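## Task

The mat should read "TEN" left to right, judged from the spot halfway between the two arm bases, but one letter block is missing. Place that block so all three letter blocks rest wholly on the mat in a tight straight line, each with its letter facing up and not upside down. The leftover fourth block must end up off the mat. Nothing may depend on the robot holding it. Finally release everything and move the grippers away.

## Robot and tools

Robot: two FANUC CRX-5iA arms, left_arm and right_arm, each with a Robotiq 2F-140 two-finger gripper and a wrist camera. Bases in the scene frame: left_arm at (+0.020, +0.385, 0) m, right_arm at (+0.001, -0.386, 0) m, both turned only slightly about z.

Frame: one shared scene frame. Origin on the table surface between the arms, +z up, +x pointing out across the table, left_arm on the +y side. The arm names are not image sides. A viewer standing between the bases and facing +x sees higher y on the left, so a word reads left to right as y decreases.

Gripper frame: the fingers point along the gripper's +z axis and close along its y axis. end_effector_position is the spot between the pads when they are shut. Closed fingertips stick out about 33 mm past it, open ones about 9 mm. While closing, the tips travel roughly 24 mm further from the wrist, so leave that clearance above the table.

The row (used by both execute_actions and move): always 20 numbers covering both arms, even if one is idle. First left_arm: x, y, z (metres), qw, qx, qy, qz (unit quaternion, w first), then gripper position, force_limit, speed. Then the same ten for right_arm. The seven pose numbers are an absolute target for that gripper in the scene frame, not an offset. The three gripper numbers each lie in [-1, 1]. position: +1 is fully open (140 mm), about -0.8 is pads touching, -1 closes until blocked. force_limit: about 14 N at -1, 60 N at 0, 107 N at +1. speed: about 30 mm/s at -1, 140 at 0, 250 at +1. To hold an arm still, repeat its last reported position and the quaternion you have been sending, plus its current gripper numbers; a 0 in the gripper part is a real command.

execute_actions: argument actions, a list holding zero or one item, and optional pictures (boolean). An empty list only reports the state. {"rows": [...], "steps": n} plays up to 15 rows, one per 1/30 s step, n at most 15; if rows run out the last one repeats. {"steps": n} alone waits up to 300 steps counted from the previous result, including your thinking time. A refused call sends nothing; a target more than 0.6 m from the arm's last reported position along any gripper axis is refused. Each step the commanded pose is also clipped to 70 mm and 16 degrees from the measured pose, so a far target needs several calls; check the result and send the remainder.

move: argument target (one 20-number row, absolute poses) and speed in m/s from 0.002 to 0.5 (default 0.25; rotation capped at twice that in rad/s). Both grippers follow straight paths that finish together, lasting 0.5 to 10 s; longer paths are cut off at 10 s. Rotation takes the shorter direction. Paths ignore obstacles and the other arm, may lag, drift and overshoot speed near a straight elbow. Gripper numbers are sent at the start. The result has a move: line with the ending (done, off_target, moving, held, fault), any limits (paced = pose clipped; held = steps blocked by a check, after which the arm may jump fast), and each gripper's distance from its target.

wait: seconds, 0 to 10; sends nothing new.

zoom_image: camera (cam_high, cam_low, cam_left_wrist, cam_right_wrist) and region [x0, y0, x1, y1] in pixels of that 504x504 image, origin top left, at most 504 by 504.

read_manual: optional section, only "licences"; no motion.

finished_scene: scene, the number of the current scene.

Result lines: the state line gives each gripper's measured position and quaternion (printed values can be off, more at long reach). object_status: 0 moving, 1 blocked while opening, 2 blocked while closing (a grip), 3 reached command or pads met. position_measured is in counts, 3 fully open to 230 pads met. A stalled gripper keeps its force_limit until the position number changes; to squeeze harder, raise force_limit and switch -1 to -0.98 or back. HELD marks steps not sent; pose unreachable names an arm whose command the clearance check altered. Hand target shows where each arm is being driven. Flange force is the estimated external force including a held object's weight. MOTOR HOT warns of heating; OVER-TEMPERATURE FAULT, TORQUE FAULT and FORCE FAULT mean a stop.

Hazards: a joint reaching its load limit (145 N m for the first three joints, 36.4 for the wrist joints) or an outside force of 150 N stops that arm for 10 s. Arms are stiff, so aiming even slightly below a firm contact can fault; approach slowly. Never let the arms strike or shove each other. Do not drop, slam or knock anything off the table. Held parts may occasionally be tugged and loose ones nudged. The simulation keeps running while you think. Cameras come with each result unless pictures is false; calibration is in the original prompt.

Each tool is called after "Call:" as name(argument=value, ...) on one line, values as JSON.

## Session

Call:
execute_actions(actions=[])

Scene clock: 0.00 s of 7600.00 s.
left_arm: end_effector_position=(+0.0087, +0.7456, +0.3158) position_measured=3 object_status=3 end_effector_quat_wxyz=(-0.472, +0.694, -0.537, -0.079) | right_arm: end_effector_position=(+0.6638, -0.2286, +0.1213) position_measured=3 object_status=3 end_effector_quat_wxyz=(+0.167, -0.290, +0.702, +0.628)
Joint positions: left_arm=[ 2.947 -0.747 -0.932  0.924 -1.78  -2.764] | right_arm=[-0.334  1.009  0.764 -1.325 -1.868 -0.608]
Joint velocities: left_arm=[ 0.     0.    -0.    -0.     0.001 -0.001] | right_arm=[ 0.    -0.     0.     0.    -0.     0.001]
Flange force (N, the push that the arm receives, along the gripper's own x y z axes): no reading
Hand target (left_arm): +0.009, +0.746, +0.316; -0.472, +0.694, -0.537, -0.079
Hand target (right_arm): +0.664, -0.229, +0.121; +0.167, -0.290, +0.702, +0.628
camera_calibration (this result's frames):
cam_left_wrist: T_world_to_cam=[[-0.799425, -0.044898, -0.599086, 0.225508], [-0.579948, 0.317909, 0.750062, -0.454214], [0.156779, 0.947057, -0.280183, -0.446276], [0, 0, 0, 1]] pos_world=[-0.0131778, 0.577173, 0.350748]
cam_right_wrist: T_world_to_cam=[[-0.651696, 0.0489159, 0.756901, 0.356883], [0.745427, -0.143033, 0.65106, -0.603089], [0.140109, 0.988508, 0.0567507, 0.314919], [0, 0, 0, 1]] pos_world=[0.638015, -0.415019, 0.10465]

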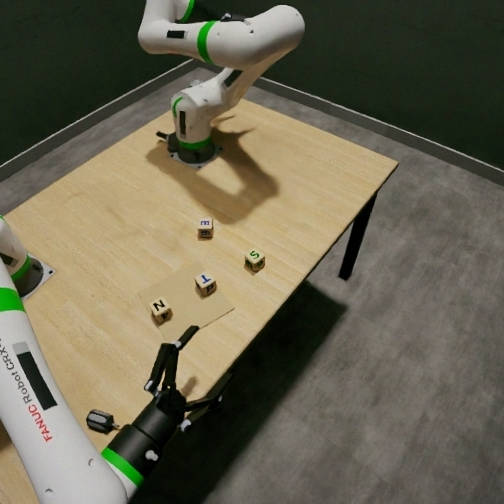

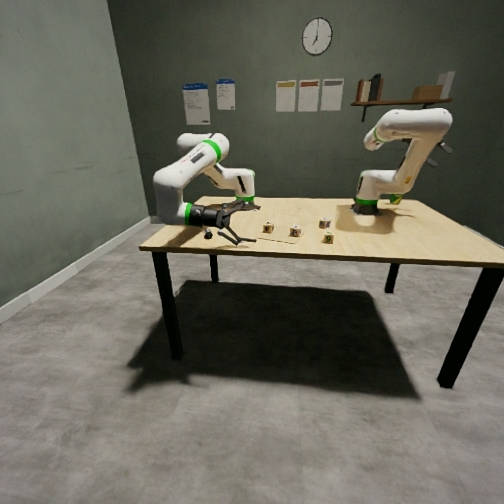

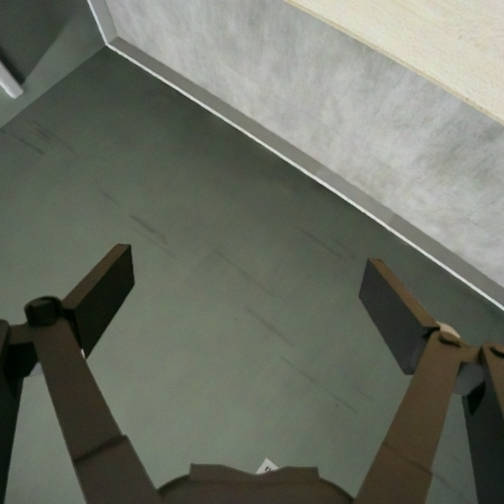

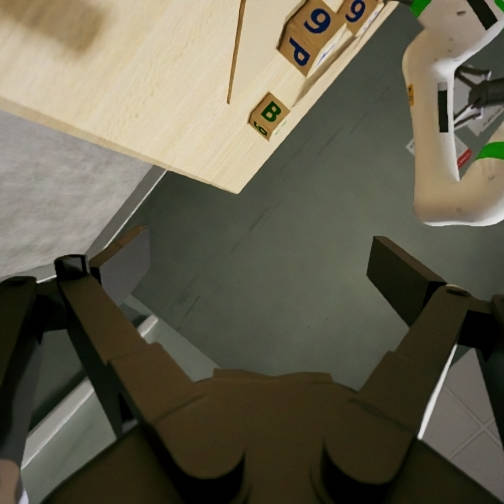

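Call:
zoom_image(camera="cam_high", region=[125, 205, 285, 355])

Call:
zoom_image(camera="cam_high", region=[185, 208, 225, 248])

Call:
zoom_image(camera="cam_low", region=[190, 195, 350, 255])

Region (125, 205, 285, 355) of cam_high's 504x504 image, scaled by 3.150, with more detail than that image has; it fills the top 472 rows of this view, and the rest is white.

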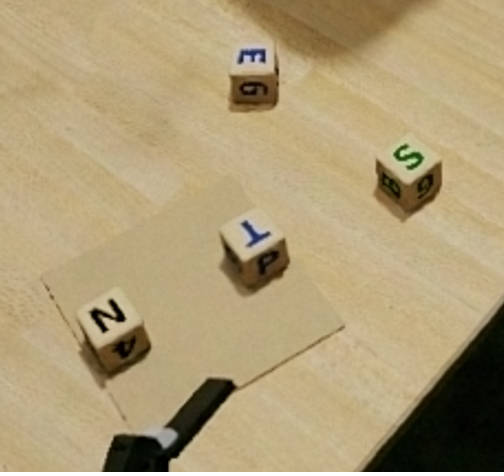

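Region (185, 208, 225, 248) of cam_high's 504x504 image, scaled by 12.600, with more detail than that image has.

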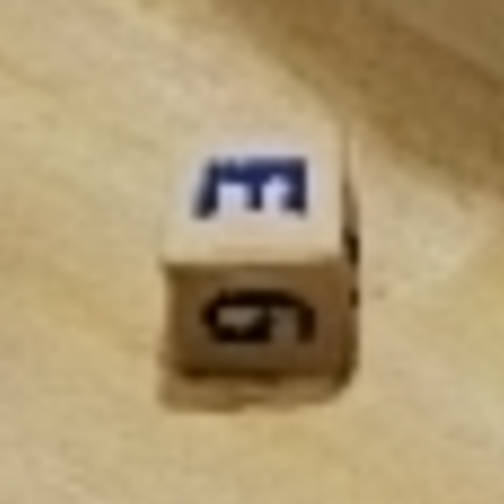

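Region (190, 195, 350, 255) of cam_low's 504x504 image, scaled by 3.150, with more detail than that image has; it fills the top 189 rows of this view, and the rest is white.

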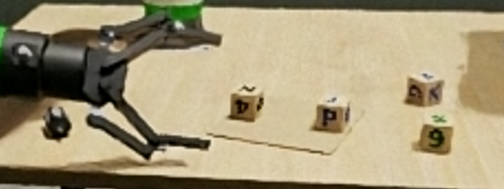

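Call:
zoom_image(camera="cam_high", region=[186, 262, 226, 302])

Call:
zoom_image(camera="cam_high", region=[140, 288, 180, 328])

Call:
zoom_image(camera="cam_low", region=[305, 208, 345, 248])

Call:
zoom_image(camera="cam_high", region=[360, 140, 420, 200])

Region (186, 262, 226, 302) of cam_high's 504x504 image, scaled by 12.600, with more detail than that image has.

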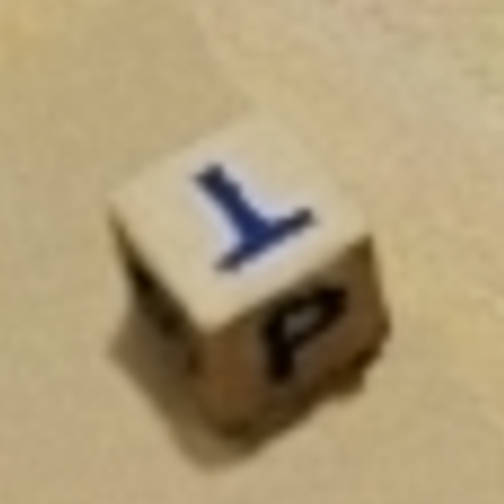

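Region (140, 288, 180, 328) of cam_high's 504x504 image, scaled by 12.600, with more detail than that image has.

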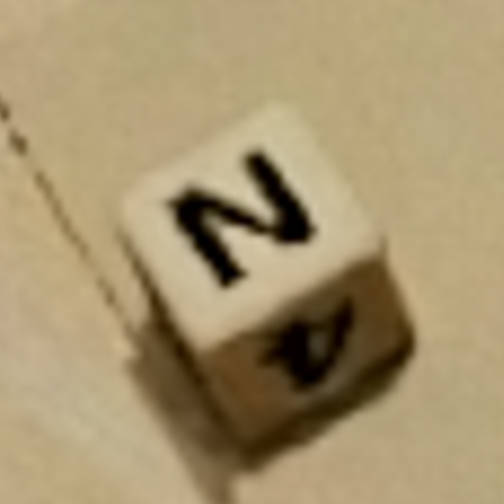

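Region (305, 208, 345, 248) of cam_low's 504x504 image, scaled by 12.600, with more detail than that image has.

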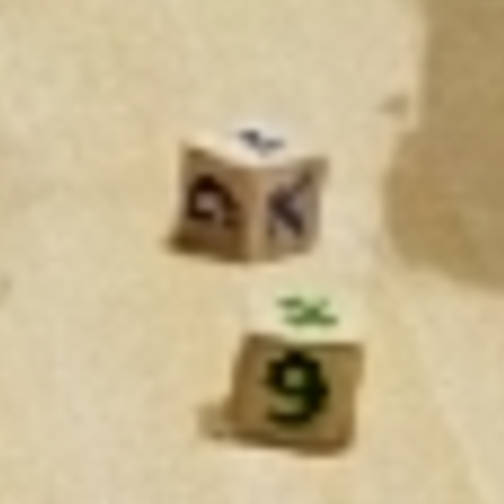

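Region (360, 140, 420, 200) of cam_high's 504x504 image, scaled by 8.400, with more detail than that image has.

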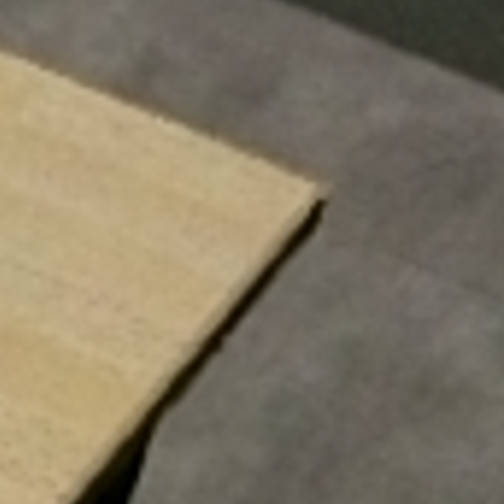

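Call:
execute_actions(actions=[])

Call:
zoom_image(camera="cam_high", region=[125, 205, 285, 355])

Scene clock: 108.13 s of 7600.00 s.
left_arm: end_effector_position=(+0.0087, +0.7456, +0.3158) position_measured=3 object_status=3 end_effector_quat_wxyz=(-0.472, +0.694, -0.537, -0.079) | right_arm: end_effector_position=(+0.6638, -0.2286, +0.1213) position_measured=3 object_status=3 end_effector_quat_wxyz=(+0.167, -0.290, +0.702, +0.628)
Joint positions: left_arm=[ 2.947 -0.747 -0.932  0.924 -1.78  -2.764] | right_arm=[-0.334  1.009  0.764 -1.325 -1.868 -0.608]
Joint velocities: left_arm=[ 0.001  0.    -0.     0.001 -0.    -0.002] | right_arm=[ 0.  0. -0.  0. -0. -0.]
Flange force (N, the push that the arm receives, along the gripper's own x y z axes): left_arm=no reading | right_arm=[10.4 15.3 5.6]
Hand target (left_arm): +0.009, +0.746, +0.316; -0.472, +0.694, -0.537, -0.079
Hand target (right_arm): +0.664, -0.229, +0.121; +0.167, -0.290, +0.702, +0.628
Steps of this call (steps 1 to 90: nothing new was sent; then 105.13 s passed at rest). Readings (end_effector_position | what the end effector reports):
1: left_arm (+0.0087, +0.7456, +0.3158) | right_arm (+0.6638, -0.2286, +0.1213) | left_arm position_measured=3 object_status=3 | right_arm position_measured=3 object_status=3
2: left_arm (+0.0087, +0.7456, +0.3158) | right_arm (+0.6638, -0.2286, +0.1213) | left_arm position_measured=3 object_status=3 | right_arm position_measured=3 object_status=3
4: left_arm (+0.0087, +0.7456, +0.3158) | right_arm (+0.6638, -0.2286, +0.1213) | left_arm position_measured=3 object_status=3 | right_arm position_measured=3 object_status=3
8: left_arm (+0.0087, +0.7456, +0.3158) | right_arm (+0.6638, -0.2286, +0.1213) | left_arm position_measured=3 object_status=3 | right_arm position_measured=3 object_status=3
90: the state above
camera_calibration (this result's frames):
cam_left_wrist: T_world_to_cam=[[-0.799425, -0.0448979, -0.599086, 0.225508], [-0.579948, 0.317909, 0.750062, -0.454214], [0.156779, 0.947057, -0.280183, -0.446276], [0, 0, 0, 1]] pos_world=[-0.0131778, 0.577173, 0.350748]
cam_right_wrist: T_world_to_cam=[[-0.651696, 0.048916, 0.756902, 0.356883], [0.745427, -0.143033, 0.65106, -0.603089], [0.140109, 0.988508, 0.0567507, 0.314919], [0, 0, 0, 1]] pos_world=[0.638015, -0.415019, 0.10465]

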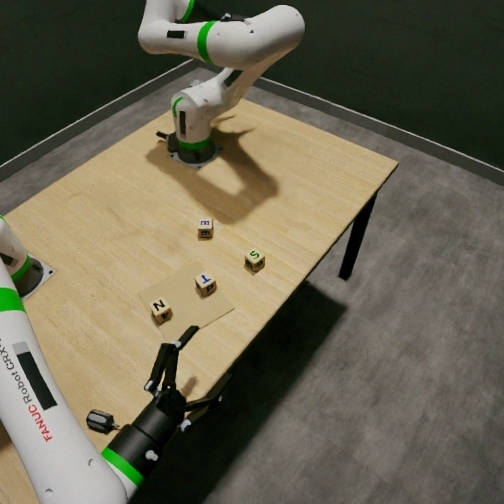

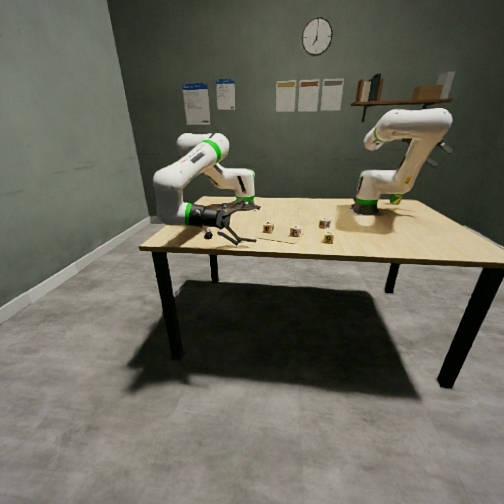

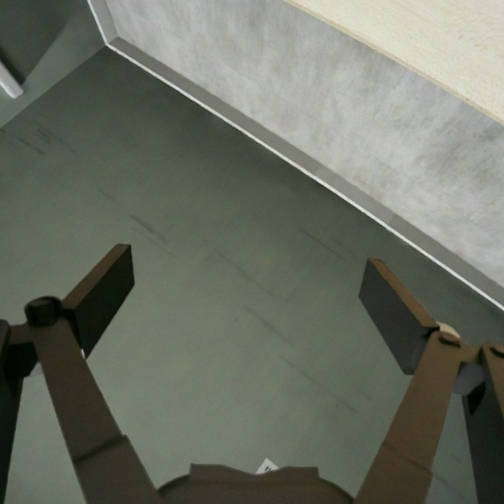

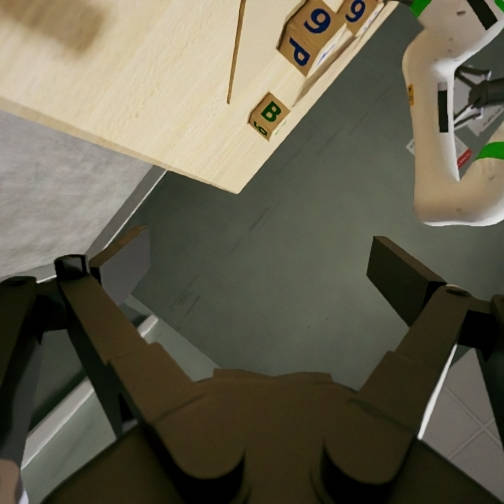

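Region (125, 205, 285, 355) of cam_high's 504x504 image, scaled by 3.150, with more detail than that image has; it fills the top 472 rows of this view, and the rest is white.

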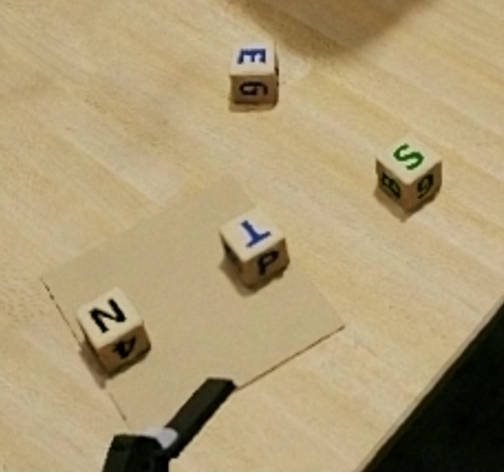

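Call:
move(target=[0.0087, 0.7456, 0.3158, -0.472, 0.694, -0.537, -0.079, 1, 0, 0, 0.335, 0.101, 0.125, 0, 0.8910, -0.4540, 0, 0.3, 0, 0], speed=0.5)

Call:
move(target=[0.0087, 0.7456, 0.3158, -0.472, 0.694, -0.537, -0.079, 1, 0, 0, 0.335, 0.101, 0.048, 0, 0.8910, -0.4540, 0, 0.3, 0, 0], speed=0.18)

Call:
execute_actions(actions=[{"rows": [[0.0087, 0.7456, 0.3158, -0.472, 0.694, -0.537, -0.079, 1, 0, 0, 0.335, 0.101, 0.048, 0, 0.8910, -0.4540, 0, -1, 0, 0.15]], "steps": 15}], pictures=false)

Call:
move(target=[0.0087, 0.7456, 0.3158, -0.472, 0.694, -0.537, -0.079, 1, 0, 0, 0.457, -0.126, 0.13, 0, 0.59693, -0.80230, 0, -1, 0, 0.15], speed=0.45)

Call:
move(target=[0.0087, 0.7456, 0.3158, -0.472, 0.694, -0.537, -0.079, 1, 0, 0, 0.457, -0.126, 0.058, 0, 0.59693, -0.80230, 0, -1, 0, 0.15], speed=0.16)

Scene clock: 147.03 s of 7600.00 s.
left_arm: end_effector_position=(+0.0087, +0.7456, +0.3158) position_measured=3 object_status=3 end_effector_quat_wxyz=(-0.472, +0.694, -0.537, -0.079) | right_arm: end_effector_position=(+0.3358, +0.0987, +0.1249) position_measured=91 object_status=3 end_effector_quat_wxyz=(+0.001, +0.890, -0.456, +0.003)
Joint positions: left_arm=[ 2.946 -0.747 -0.931  0.924 -1.78  -2.764] | right_arm=[ 1.08   0.383  0.184  0.007 -1.375 -0.57 ]
Joint velocities: left_arm=[ 0.  0.  0. -0. -0. -0.] | right_arm=[ 0.002  0.001  0.001 -0.    -0.    -0.001]
Flange force (N, the push that the arm receives, along the gripper's own x y z axes): left_arm=no reading | right_arm=[6.2 13.8 1.7]
Hand target (left_arm): +0.009, +0.746, +0.316; -0.472, +0.694, -0.537, -0.079
Hand target (right_arm): +0.336, +0.099, +0.125; +0.001, +0.890, -0.455, +0.003
Off the commanded pose (left_arm): 0.000 m, 0 deg.
Off the commanded pose (right_arm): 0.002 m, 0 deg.
After step 90, 33.47 s passed at rest.
move: done
camera_calibration (this result's frames):
cam_left_wrist: T_world_to_cam=[[-0.799468, -0.0452817, -0.599, 0.225806], [-0.579958, 0.318005, 0.750014, -0.454289], [0.156523, 0.947007, -0.280496, -0.44614], [0, 0, 0, 1]] pos_world=[-0.0131128, 0.577189, 0.350841]
cam_right_wrist: T_world_to_cam=[[-0.785463, -0.618678, -0.0169156, 0.331896], [-0.588376, 0.737956, 0.330506, 0.0868515], [-0.191993, 0.269553, -0.943652, 0.344532], [0, 0, 0, 1]] pos_world=[0.377941, 0.0483747, 0.302028]

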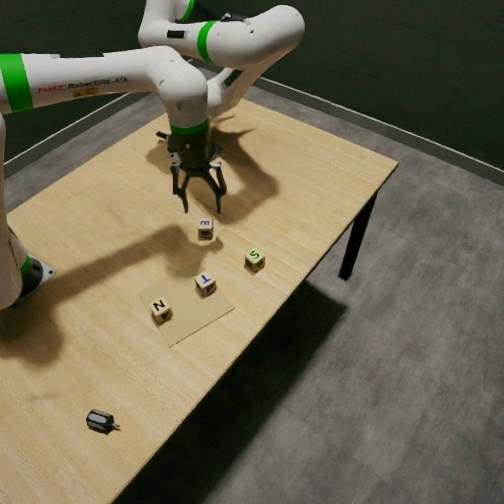

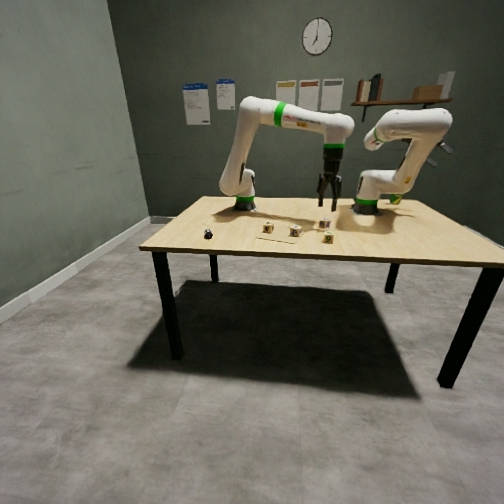

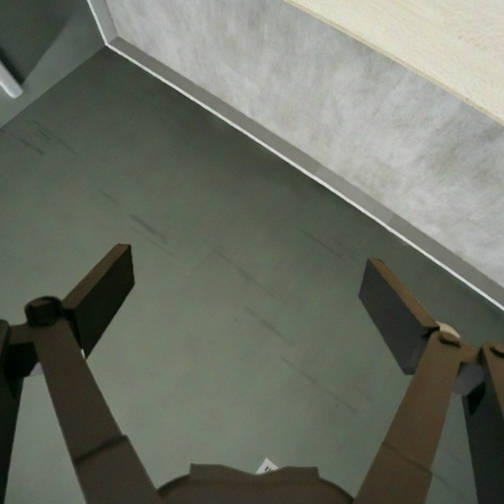

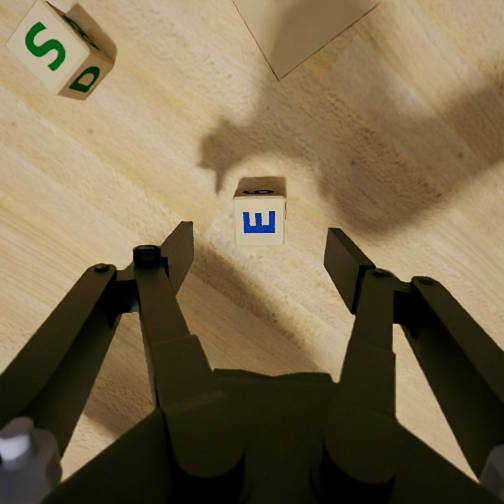

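Scene clock: 147.77 s of 7600.00 s.
left_arm: end_effector_position=(+0.0087, +0.7456, +0.3158) position_measured=3 object_status=3 end_effector_quat_wxyz=(-0.472, +0.694, -0.537, -0.079) | right_arm: end_effector_position=(+0.3349, +0.1008, +0.0481) position_measured=91 object_status=3 end_effector_quat_wxyz=(-0.000, +0.891, -0.454, -0.000)
Joint positions: left_arm=[ 2.946 -0.747 -0.931  0.924 -1.78  -2.764] | right_arm=[ 1.079  0.437  0.076 -0.    -1.21  -0.563]
Joint velocities: left_arm=[ 0.001 -0.    -0.    -0.001 -0.001  0.001] | right_arm=[ 0.002  0.     0.    -0.    -0.    -0.001]
Flange force (N, the push that the arm receives, along the gripper's own x y z axes): left_arm=no reading | right_arm=[8.4 18.1 -2.5]
Hand target (left_arm): +0.009, +0.746, +0.316; -0.472, +0.694, -0.537, -0.079
Hand target (right_arm): +0.335, +0.101, +0.048; +0.000, +0.891, -0.454, -0.000
Off the commanded pose (left_arm): 0.000 m, 0 deg.
Off the commanded pose (right_arm): 0.000 m, 0 deg.
move: done
camera_calibration (this result's frames):
cam_left_wrist: T_world_to_cam=[[-0.799468, -0.0452825, -0.598999, 0.225806], [-0.579958, 0.318005, 0.750015, -0.45429], [0.156522, 0.947007, -0.280497, -0.44614], [0, 0, 0, 1]] pos_world=[-0.013113, 0.577189, 0.350841]
cam_right_wrist: T_world_to_cam=[[-0.783342, -0.621399, -0.0154433, 0.330654], [-0.589187, 0.73436, 0.337008, 0.110404], [-0.198076, 0.273092, -0.941375, 0.272826], [0, 0, 0, 1]] pos_world=[0.378104, 0.0498851, 0.224731]

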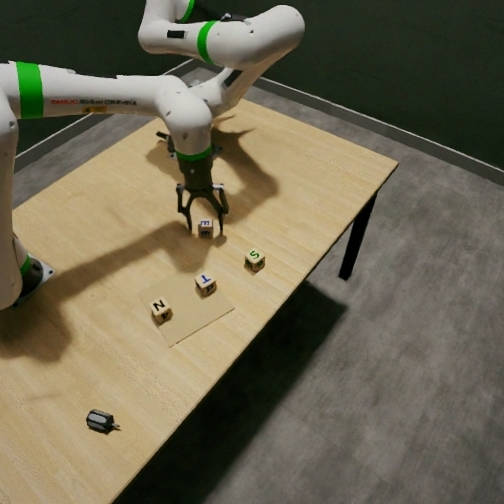

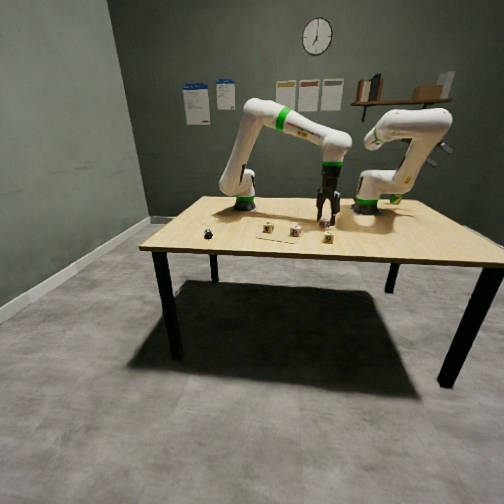

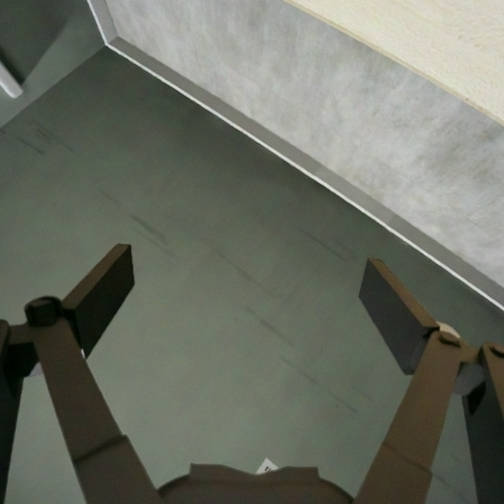

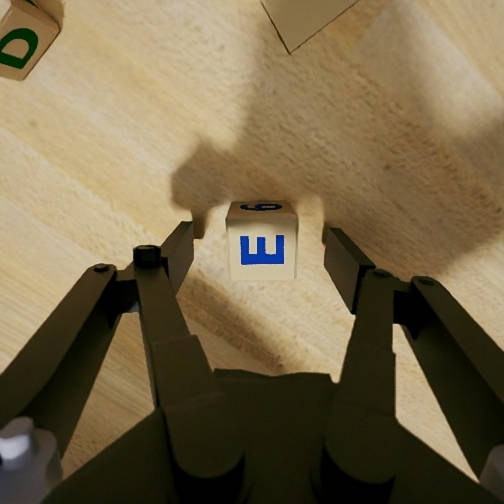

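Scene clock: 148.27 s of 7600.00 s.
left_arm: end_effector_position=(+0.0087, +0.7456, +0.3158) position_measured=3 object_status=3 end_effector_quat_wxyz=(-0.472, +0.694, -0.537, -0.079) | right_arm: end_effector_position=(+0.3351, +0.1011, +0.0481) position_measured=168 object_status=0 end_effector_quat_wxyz=(-0.000, +0.891, -0.454, +0.000)
Joint positions: left_arm=[ 2.946 -0.747 -0.931  0.924 -1.78  -2.764] | right_arm=[ 1.079  0.438  0.077  0.    -1.21  -0.564]
Joint velocities: left_arm=[-0.     0.001 -0.     0.     0.    -0.   ] | right_arm=[ 0.     0.    -0.001 -0.    -0.     0.   ]
Flange force (N, the push that the arm receives, along the gripper's own x y z axes): left_arm=no reading | right_arm=[3.2 10.0 -13.3]
Hand target (left_arm): +0.009, +0.746, +0.316; -0.472, +0.694, -0.537, -0.079
Hand target (right_arm): +0.335, +0.101, +0.048; -0.000, +0.891, -0.454, +0.000
Off the commanded pose (left_arm): 0.000 m, 0 deg.
Off the commanded pose (right_arm): 0.000 m, 0 deg.
Steps of this call (steps 1 to 15: all 15 steps of this action). Readings (end_effector_position | what the end effector reports):
1: left_arm (+0.0087, +0.7456, +0.3158) | right_arm (+0.3349, +0.1008, +0.0480) | left_arm position_measured=3 object_status=3 | right_arm position_measured=91 object_status=0
2: left_arm (+0.0087, +0.7456, +0.3158) | right_arm (+0.3349, +0.1009, +0.0479) | left_arm position_measured=3 object_status=3 | right_arm position_measured=97 object_status=0
4: left_arm (+0.0087, +0.7456, +0.3158) | right_arm (+0.3350, +0.1009, +0.0480) | left_arm position_measured=3 object_status=3 | right_arm position_measured=114 object_status=0
8: left_arm (+0.0087, +0.7456, +0.3158) | right_arm (+0.3350, +0.1010, +0.0480) | left_arm position_measured=3 object_status=3 | right_arm position_measured=148 object_status=0
15: the state above

Scene clock: 149.97 s of 7600.00 s.
left_arm: end_effector_position=(+0.0087, +0.7456, +0.3158) position_measured=3 object_status=3 end_effector_quat_wxyz=(-0.472, +0.694, -0.537, -0.079) | right_arm: end_effector_position=(+0.4566, -0.1254, +0.1300) position_measured=168 object_status=2 end_effector_quat_wxyz=(-0.001, -0.597, +0.802, +0.001)
Joint positions: left_arm=[ 2.946 -0.747 -0.931  0.924 -1.78  -2.764] | right_arm=[ 0.656  0.222 -0.008 -0.002 -1.341 -1.06 ]
Joint velocities: left_arm=[-0.    -0.     0.     0.001 -0.    -0.001] | right_arm=[ 0.  0. -0.  0. -0. -0.]
Flange force (N, the push that the arm receives, along the gripper's own x y z axes): left_arm=no reading | right_arm=[11.2 9.6 2.9]
Hand target (left_arm): +0.009, +0.746, +0.316; -0.472, +0.694, -0.537, -0.079
Hand target (right_arm): +0.457, -0.125, +0.130; -0.001, -0.597, +0.802, +0.001
Off the commanded pose (left_arm): 0.000 m, 0 deg.
Off the commanded pose (right_arm): 0.001 m, 0 deg.
move: done
camera_calibration (this result's frames):
cam_left_wrist: T_world_to_cam=[[-0.799469, -0.0452826, -0.598999, 0.225806], [-0.579958, 0.318005, 0.750015, -0.45429], [0.156522, 0.947007, -0.280497, -0.44614], [0, 0, 0, 1]] pos_world=[-0.0131131, 0.577189, 0.350841]
cam_right_wrist: T_world_to_cam=[[-0.968977, 0.246782, -0.0134856, 0.480037], [0.227961, 0.913491, 0.336998, -0.0299939], [0.095484, 0.323469, -0.941409, 0.308081], [0, 0, 0, 1]] pos_world=[0.442565, -0.19072, 0.306611]

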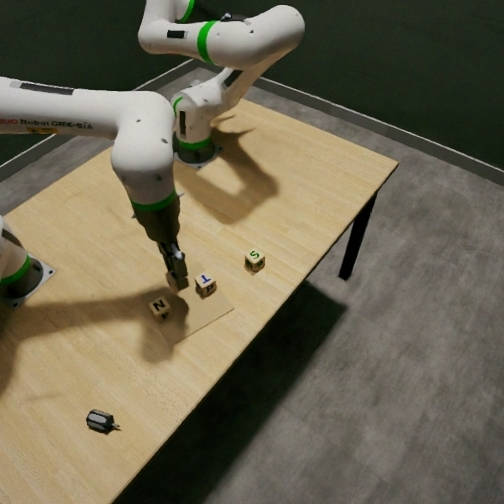

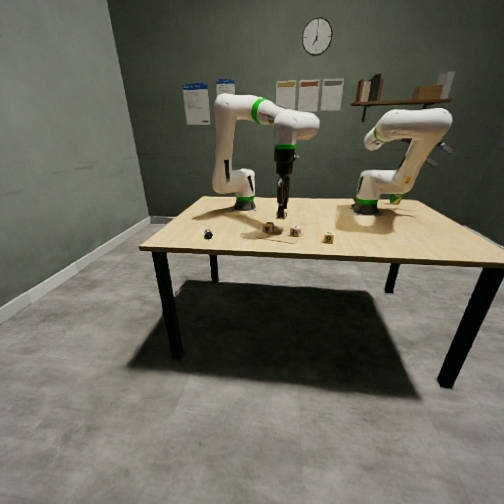

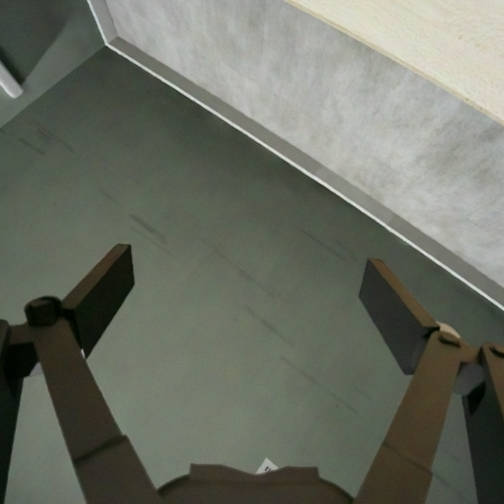

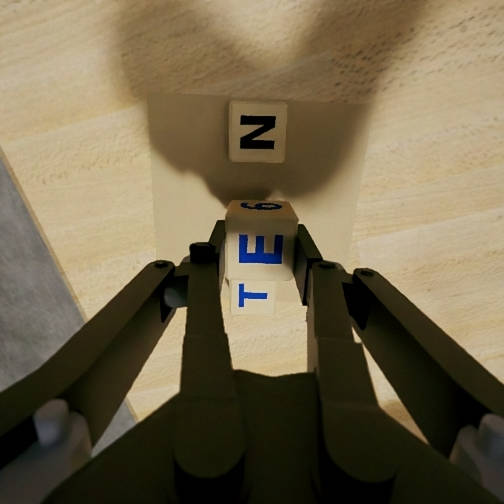

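Scene clock: 150.73 s of 7600.00 s.
left_arm: end_effector_position=(+0.0087, +0.7456, +0.3158) position_measured=3 object_status=3 end_effector_quat_wxyz=(-0.472, +0.694, -0.537, -0.079) | right_arm: end_effector_position=(+0.4569, -0.1261, +0.0581) position_measured=168 object_status=2 end_effector_quat_wxyz=(+0.000, -0.597, +0.802, -0.000)
Joint positions: left_arm=[ 2.946 -0.747 -0.931  0.924 -1.78  -2.764] | right_arm=[ 0.656  0.275 -0.119  0.    -1.177 -1.06 ]
Joint velocities: left_arm=[-0.     0.     0.    -0.     0.    -0.001] | right_arm=[-0.     0.001  0.     0.     0.    -0.   ]
Flange force (N, the push that the arm receives, along the gripper's own x y z axes): left_arm=no reading | right_arm=[10.4 7.9 -0.5]
Hand target (left_arm): +0.009, +0.746, +0.316; -0.472, +0.694, -0.537, -0.079
Hand target (right_arm): +0.457, -0.126, +0.058; -0.000, -0.597, +0.802, +0.000
Off the commanded pose (left_arm): 0.000 m, 0 deg.
Off the commanded pose (right_arm): 0.000 m, 0 deg.
move: done
camera_calibration (this result's frames):
cam_left_wrist: T_world_to_cam=[[-0.799468, -0.0452827, -0.598999, 0.225806], [-0.579958, 0.318005, 0.750014, -0.45429], [0.156522, 0.947007, -0.280497, -0.44614], [0, 0, 0, 1]] pos_world=[-0.013113, 0.577189, 0.35084]
cam_right_wrist: T_world_to_cam=[[-0.969058, 0.24634, -0.0155943, 0.479677], [0.226873, 0.913806, 0.336878, -0.00462658], [0.0972367, 0.322917, -0.941419, 0.239799], [0, 0, 0, 1]] pos_world=[0.442567, -0.191371, 0.23479]

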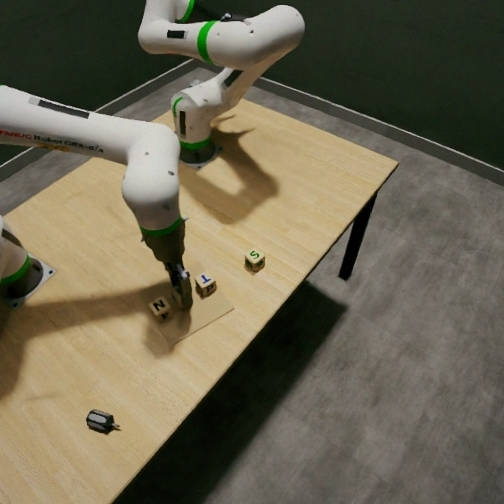

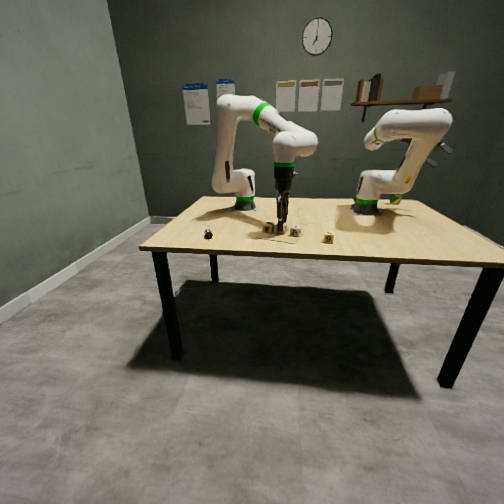

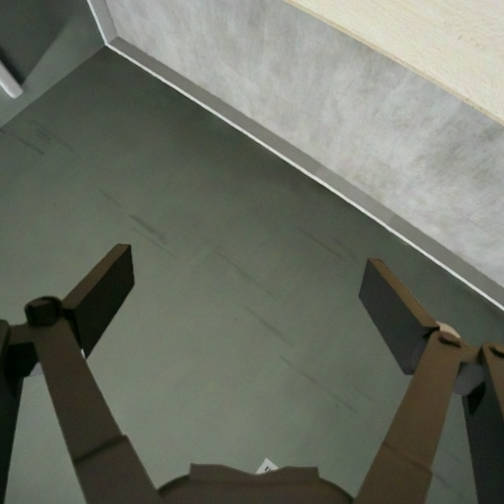

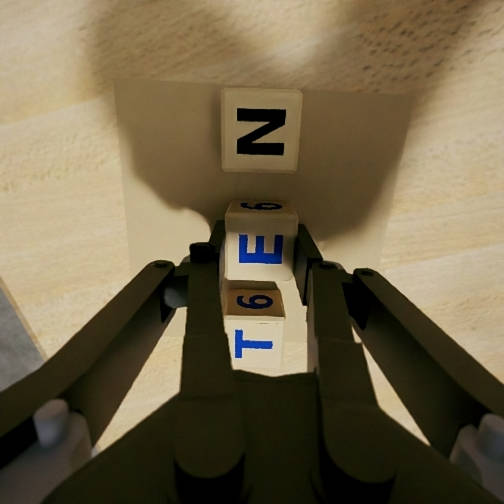

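Call:
execute_actions(actions=[])

Scene clock: 159.83 s of 7600.00 s.
left_arm: end_effector_position=(+0.0087, +0.7456, +0.3158) position_measured=3 object_status=3 end_effector_quat_wxyz=(-0.472, +0.694, -0.537, -0.079) | right_arm: end_effector_position=(+0.4569, -0.1261, +0.0581) position_measured=168 object_status=2 end_effector_quat_wxyz=(-0.000, -0.597, +0.802, +0.000)
Joint positions: left_arm=[ 2.946 -0.747 -0.931  0.924 -1.78  -2.764] | right_arm=[ 0.656  0.275 -0.119 -0.    -1.177 -1.06 ]
Joint velocities: left_arm=[-0.001  0.001  0.     0.001 -0.    -0.   ] | right_arm=[-0.001  0.     0.     0.     0.001 -0.001]
Flange force (N, the push that the arm receives, along the gripper's own x y z axes): left_arm=no reading | right_arm=[10.7 9.4 -0.3]
Hand target (left_arm): +0.009, +0.746, +0.316; -0.472, +0.694, -0.537, -0.079
Hand target (right_arm): +0.457, -0.126, +0.058; -0.000, -0.597, +0.802, +0.000
Off the commanded pose (left_arm): 0.000 m, 0 deg.
Off the commanded pose (right_arm): 0.000 m, 0 deg.
Steps of this call (steps 1 to 90: nothing new was sent; then 6.10 s passed at rest). Readings (end_effector_position | what the end effector reports):
1: left_arm (+0.0087, +0.7456, +0.3158) | right_arm (+0.4569, -0.1261, +0.0581) | left_arm position_measured=3 object_status=3 | right_arm position_measured=168 object_status=2
2: left_arm (+0.0087, +0.7456, +0.3158) | right_arm (+0.4569, -0.1261, +0.0581) | left_arm position_measured=3 object_status=3 | right_arm position_measured=168 object_status=2
4: left_arm (+0.0087, +0.7456, +0.3158) | right_arm (+0.4569, -0.1261, +0.0581) | left_arm position_measured=3 object_status=3 | right_arm position_measured=168 object_status=2
8: left_arm (+0.0087, +0.7456, +0.3158) | right_arm (+0.4569, -0.1261, +0.0581) | left_arm position_measured=3 object_status=3 | right_arm position_measured=168 object_status=2
90: the state above
camera_calibration (this result's frames):
cam_left_wrist: T_world_to_cam=[[-0.799468, -0.0452827, -0.598999, 0.225806], [-0.579958, 0.318005, 0.750015, -0.45429], [0.156522, 0.947007, -0.280497, -0.44614], [0, 0, 0, 1]] pos_world=[-0.013113, 0.577189, 0.350841]
cam_right_wrist: T_world_to_cam=[[-0.969018, 0.246508, -0.0154363, 0.479613], [0.227085, 0.91376, 0.33686, -0.00469952], [0.0971438, 0.322918, -0.941428, 0.239782], [0, 0, 0, 1]] pos_world=[0.442527, -0.191364, 0.234724]

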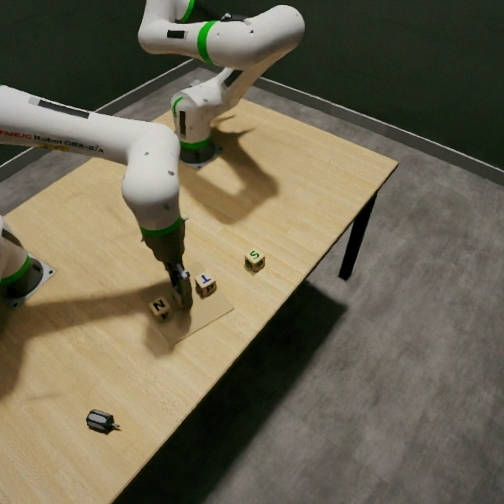

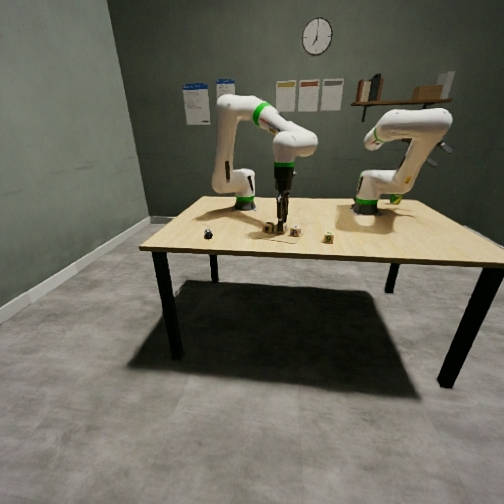

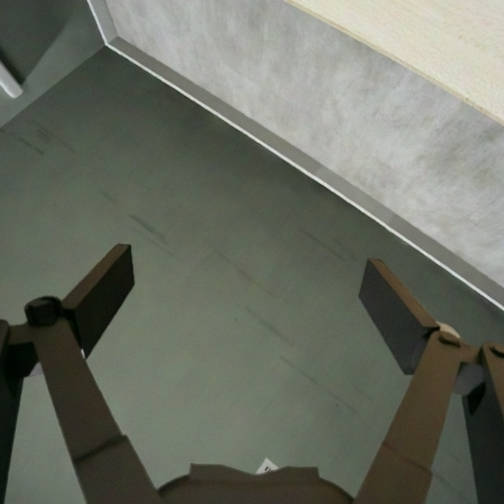

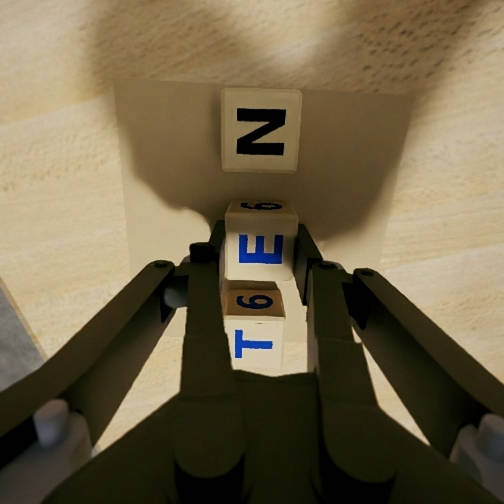

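Call:
zoom_image(camera="cam_right_wrist", region=[160, 70, 360, 390])

Region (160, 70, 360, 390) of cam_right_wrist's 504x504 image, scaled by 1.575, with more detail than that image has; it fills the left 315 columns of this view, and the rest is white.

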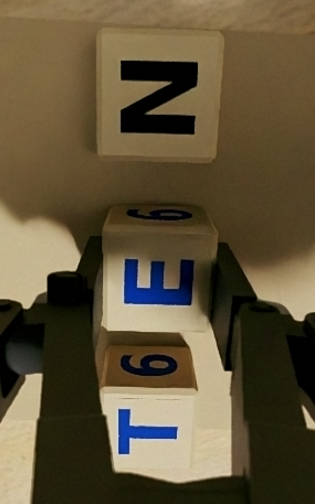

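Call:
move(target=[0.0087, 0.7456, 0.3158, -0.472, 0.694, -0.537, -0.079, 1, 0, 0, 0.4600, -0.1237, 0.0515, 0, 0.59693, -0.80230, 0, -1, 0, 0.15], speed=0.03)

Scene clock: 180.60 s of 7600.00 s.
left_arm: end_effector_position=(+0.0087, +0.7456, +0.3158) position_measured=3 object_status=3 end_effector_quat_wxyz=(-0.472, +0.694, -0.537, -0.079) | right_arm: end_effector_position=(+0.4600, -0.1236, +0.0516) position_measured=168 object_status=2 end_effector_quat_wxyz=(+0.000, -0.597, +0.802, +0.000)
Joint positions: left_arm=[ 2.946 -0.747 -0.931  0.924 -1.78  -2.764] | right_arm=[ 0.655  0.29  -0.116 -0.    -1.165 -1.06 ]
Joint velocities: left_arm=[-0. -0.  0. -0. -0.  0.] | right_arm=[-0.001  0.001 -0.     0.001  0.001  0.001]
Flange force (N, the push that the arm receives, along the gripper's own x y z axes): left_arm=no reading | right_arm=[19.2 24.2 -45.3]
Hand target (left_arm): +0.009, +0.746, +0.316; -0.472, +0.694, -0.537, -0.079
Hand target (right_arm): +0.460, -0.124, +0.052; -0.000, -0.597, +0.802, +0.000
Off the commanded pose (left_arm): 0.000 m, 0 deg.
Off the commanded pose (right_arm): 0.000 m, 0 deg.
After step 90, 17.07 s passed at rest.
move: done
camera_calibration (this result's frames):
cam_left_wrist: T_world_to_cam=[[-0.799468, -0.0452828, -0.598999, 0.225806], [-0.579958, 0.318005, 0.750014, -0.45429], [0.156522, 0.947007, -0.280497, -0.44614], [0, 0, 0, 1]] pos_world=[-0.013113, 0.577189, 0.35084]
cam_right_wrist: T_world_to_cam=[[-0.968975, 0.246672, -0.0155057, 0.481957], [0.227209, 0.913699, 0.336943, -0.00556952], [0.0972821, 0.322966, -0.941397, 0.232557], [0, 0, 0, 1]] pos_world=[0.445646, -0.188905, 0.228278]

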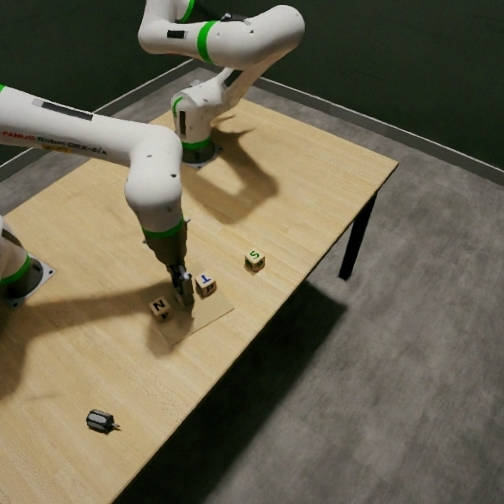

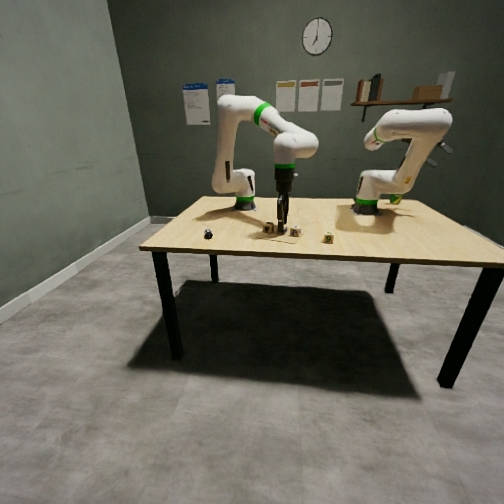

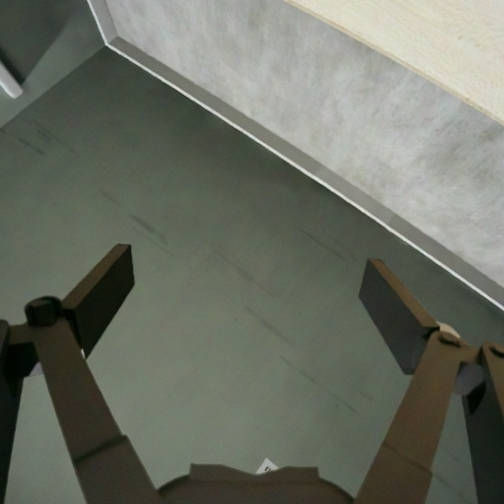

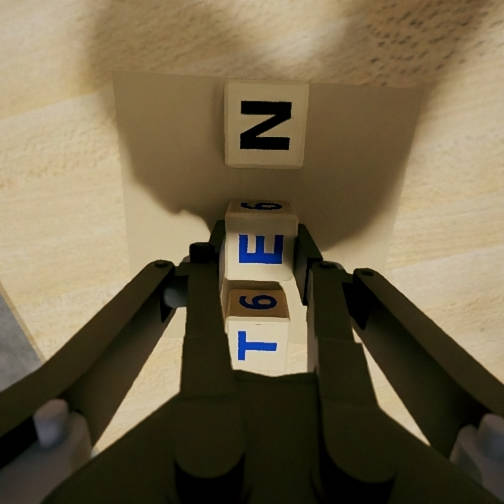

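The block is now in contact with the mat (about 45 N down), so I'm releasing it and retreating.

Call:
execute_actions(actions=[{"rows": [[0.0087, 0.7456, 0.3158, -0.472, 0.694, -0.537, -0.079, 1, 0, 0, 0.4600, -0.1237, 0.0520, 0, 0.59693, -0.80230, 0, 0.3, 0, -0.2]], "steps": 9}], pictures=false)

Call:
move(target=[0.0087, 0.7456, 0.3158, -0.472, 0.694, -0.537, -0.079, 1, 0, 0, 0.4600, -0.1237, 0.13, 0, 0.59693, -0.80230, 0, 0.3, 0, -0.2], speed=0.25)

Scene clock: 184.20 s of 7600.00 s.
left_arm: end_effector_position=(+0.0087, +0.7456, +0.3158) position_measured=3 object_status=3 end_effector_quat_wxyz=(-0.472, +0.694, -0.537, -0.079) | right_arm: end_effector_position=(+0.4600, -0.1237, +0.0519) position_measured=118 object_status=0 end_effector_quat_wxyz=(-0.000, -0.597, +0.802, +0.000)
Joint positions: left_arm=[ 2.946 -0.747 -0.931  0.924 -1.78  -2.764] | right_arm=[ 0.655  0.29  -0.115 -0.    -1.166 -1.06 ]
Joint velocities: left_arm=[-0.    -0.    -0.     0.001 -0.    -0.001] | right_arm=[-0.001 -0.001  0.001  0.    -0.001 -0.   ]
Flange force (N, the push that the arm receives, along the gripper's own x y z axes): left_arm=no reading | right_arm=[11.9 10.9 -0.3]
Hand target (left_arm): +0.009, +0.746, +0.316; -0.472, +0.694, -0.537, -0.079
Hand target (right_arm): +0.460, -0.124, +0.052; +0.000, -0.597, +0.802, -0.000
Off the commanded pose (left_arm): 0.000 m, 0 deg.
Off the commanded pose (right_arm): 0.000 m, 0 deg.
Steps of this call (steps 1 to 90: nothing new was sent; then 0.30 s passed at rest; steps 91 to 99: all 9 steps of this action). Readings (end_effector_position | what the end effector reports):
91: left_arm (+0.0087, +0.7456, +0.3158) | right_arm (+0.4600, -0.1237, +0.0515) | left_arm position_measured=3 object_status=3 | right_arm position_measured=168 object_status=0
92: left_arm (+0.0087, +0.7456, +0.3158) | right_arm (+0.4600, -0.1237, +0.0515) | left_arm position_measured=3 object_status=3 | right_arm position_measured=168 object_status=0
94: left_arm (+0.0087, +0.7456, +0.3158) | right_arm (+0.4600, -0.1237, +0.0515) | left_arm position_measured=3 object_status=3 | right_arm position_measured=150 object_status=0
98: left_arm (+0.0087, +0.7456, +0.3158) | right_arm (+0.4600, -0.1237, +0.0519) | left_arm position_measured=3 object_status=3 | right_arm position_measured=125 object_status=0
99: the state above

Scene clock: 185.27 s of 7600.00 s.
left_arm: end_effector_position=(+0.0087, +0.7456, +0.3158) position_measured=3 object_status=3 end_effector_quat_wxyz=(-0.472, +0.694, -0.537, -0.079) | right_arm: end_effector_position=(+0.4601, -0.1236, +0.1299) position_measured=91 object_status=3 end_effector_quat_wxyz=(-0.000, -0.597, +0.802, -0.000)
Joint positions: left_arm=[ 2.946 -0.747 -0.931  0.924 -1.78  -2.764] | right_arm=[ 0.655  0.231  0.002  0.    -1.342 -1.06 ]
Joint velocities: left_arm=[ 0.     0.     0.    -0.001 -0.001  0.   ] | right_arm=[-0.001  0.     0.001  0.    -0.     0.   ]
Flange force (N, the push that the arm receives, along the gripper's own x y z axes): left_arm=no reading | right_arm=[12.0 8.9 1.8]
Hand target (left_arm): +0.009, +0.746, +0.316; -0.472, +0.694, -0.537, -0.079
Hand target (right_arm): +0.460, -0.124, +0.130; +0.000, -0.597, +0.802, -0.000
Off the commanded pose (left_arm): 0.000 m, 0 deg.
Off the commanded pose (right_arm): 0.000 m, 0 deg.
move: done
camera_calibration (this result's frames):
cam_left_wrist: T_world_to_cam=[[-0.799468, -0.0452825, -0.598999, 0.225806], [-0.579958, 0.318005, 0.750015, -0.45429], [0.156522, 0.947007, -0.280497, -0.44614], [0, 0, 0, 1]] pos_world=[-0.013113, 0.577189, 0.350841]
cam_right_wrist: T_world_to_cam=[[-0.968903, 0.24695, -0.015552, 0.483291], [0.227475, 0.913701, 0.336759, -0.0321572], [0.0973724, 0.322749, -0.941463, 0.306176], [0, 0, 0, 1]] pos_world=[0.445764, -0.188784, 0.306598]

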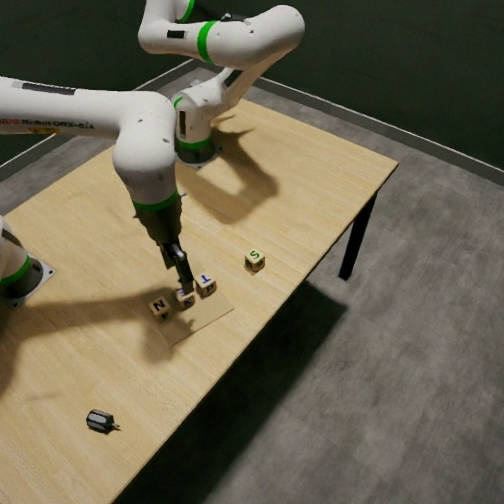

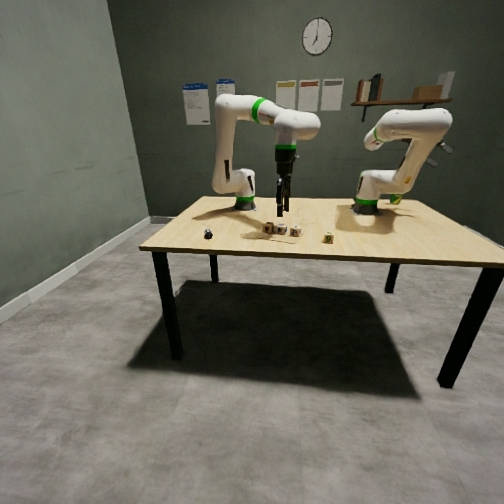

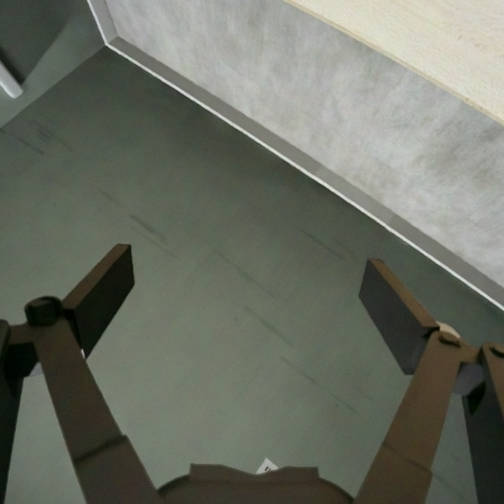

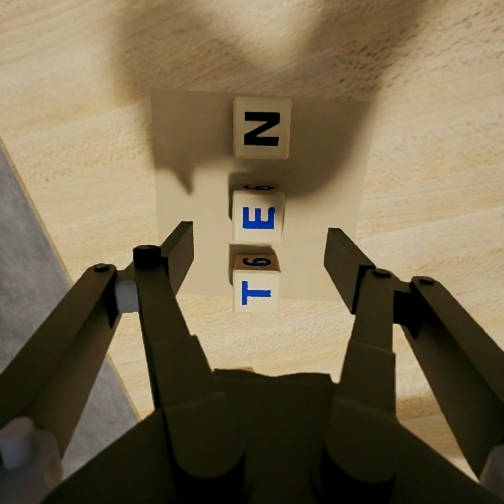

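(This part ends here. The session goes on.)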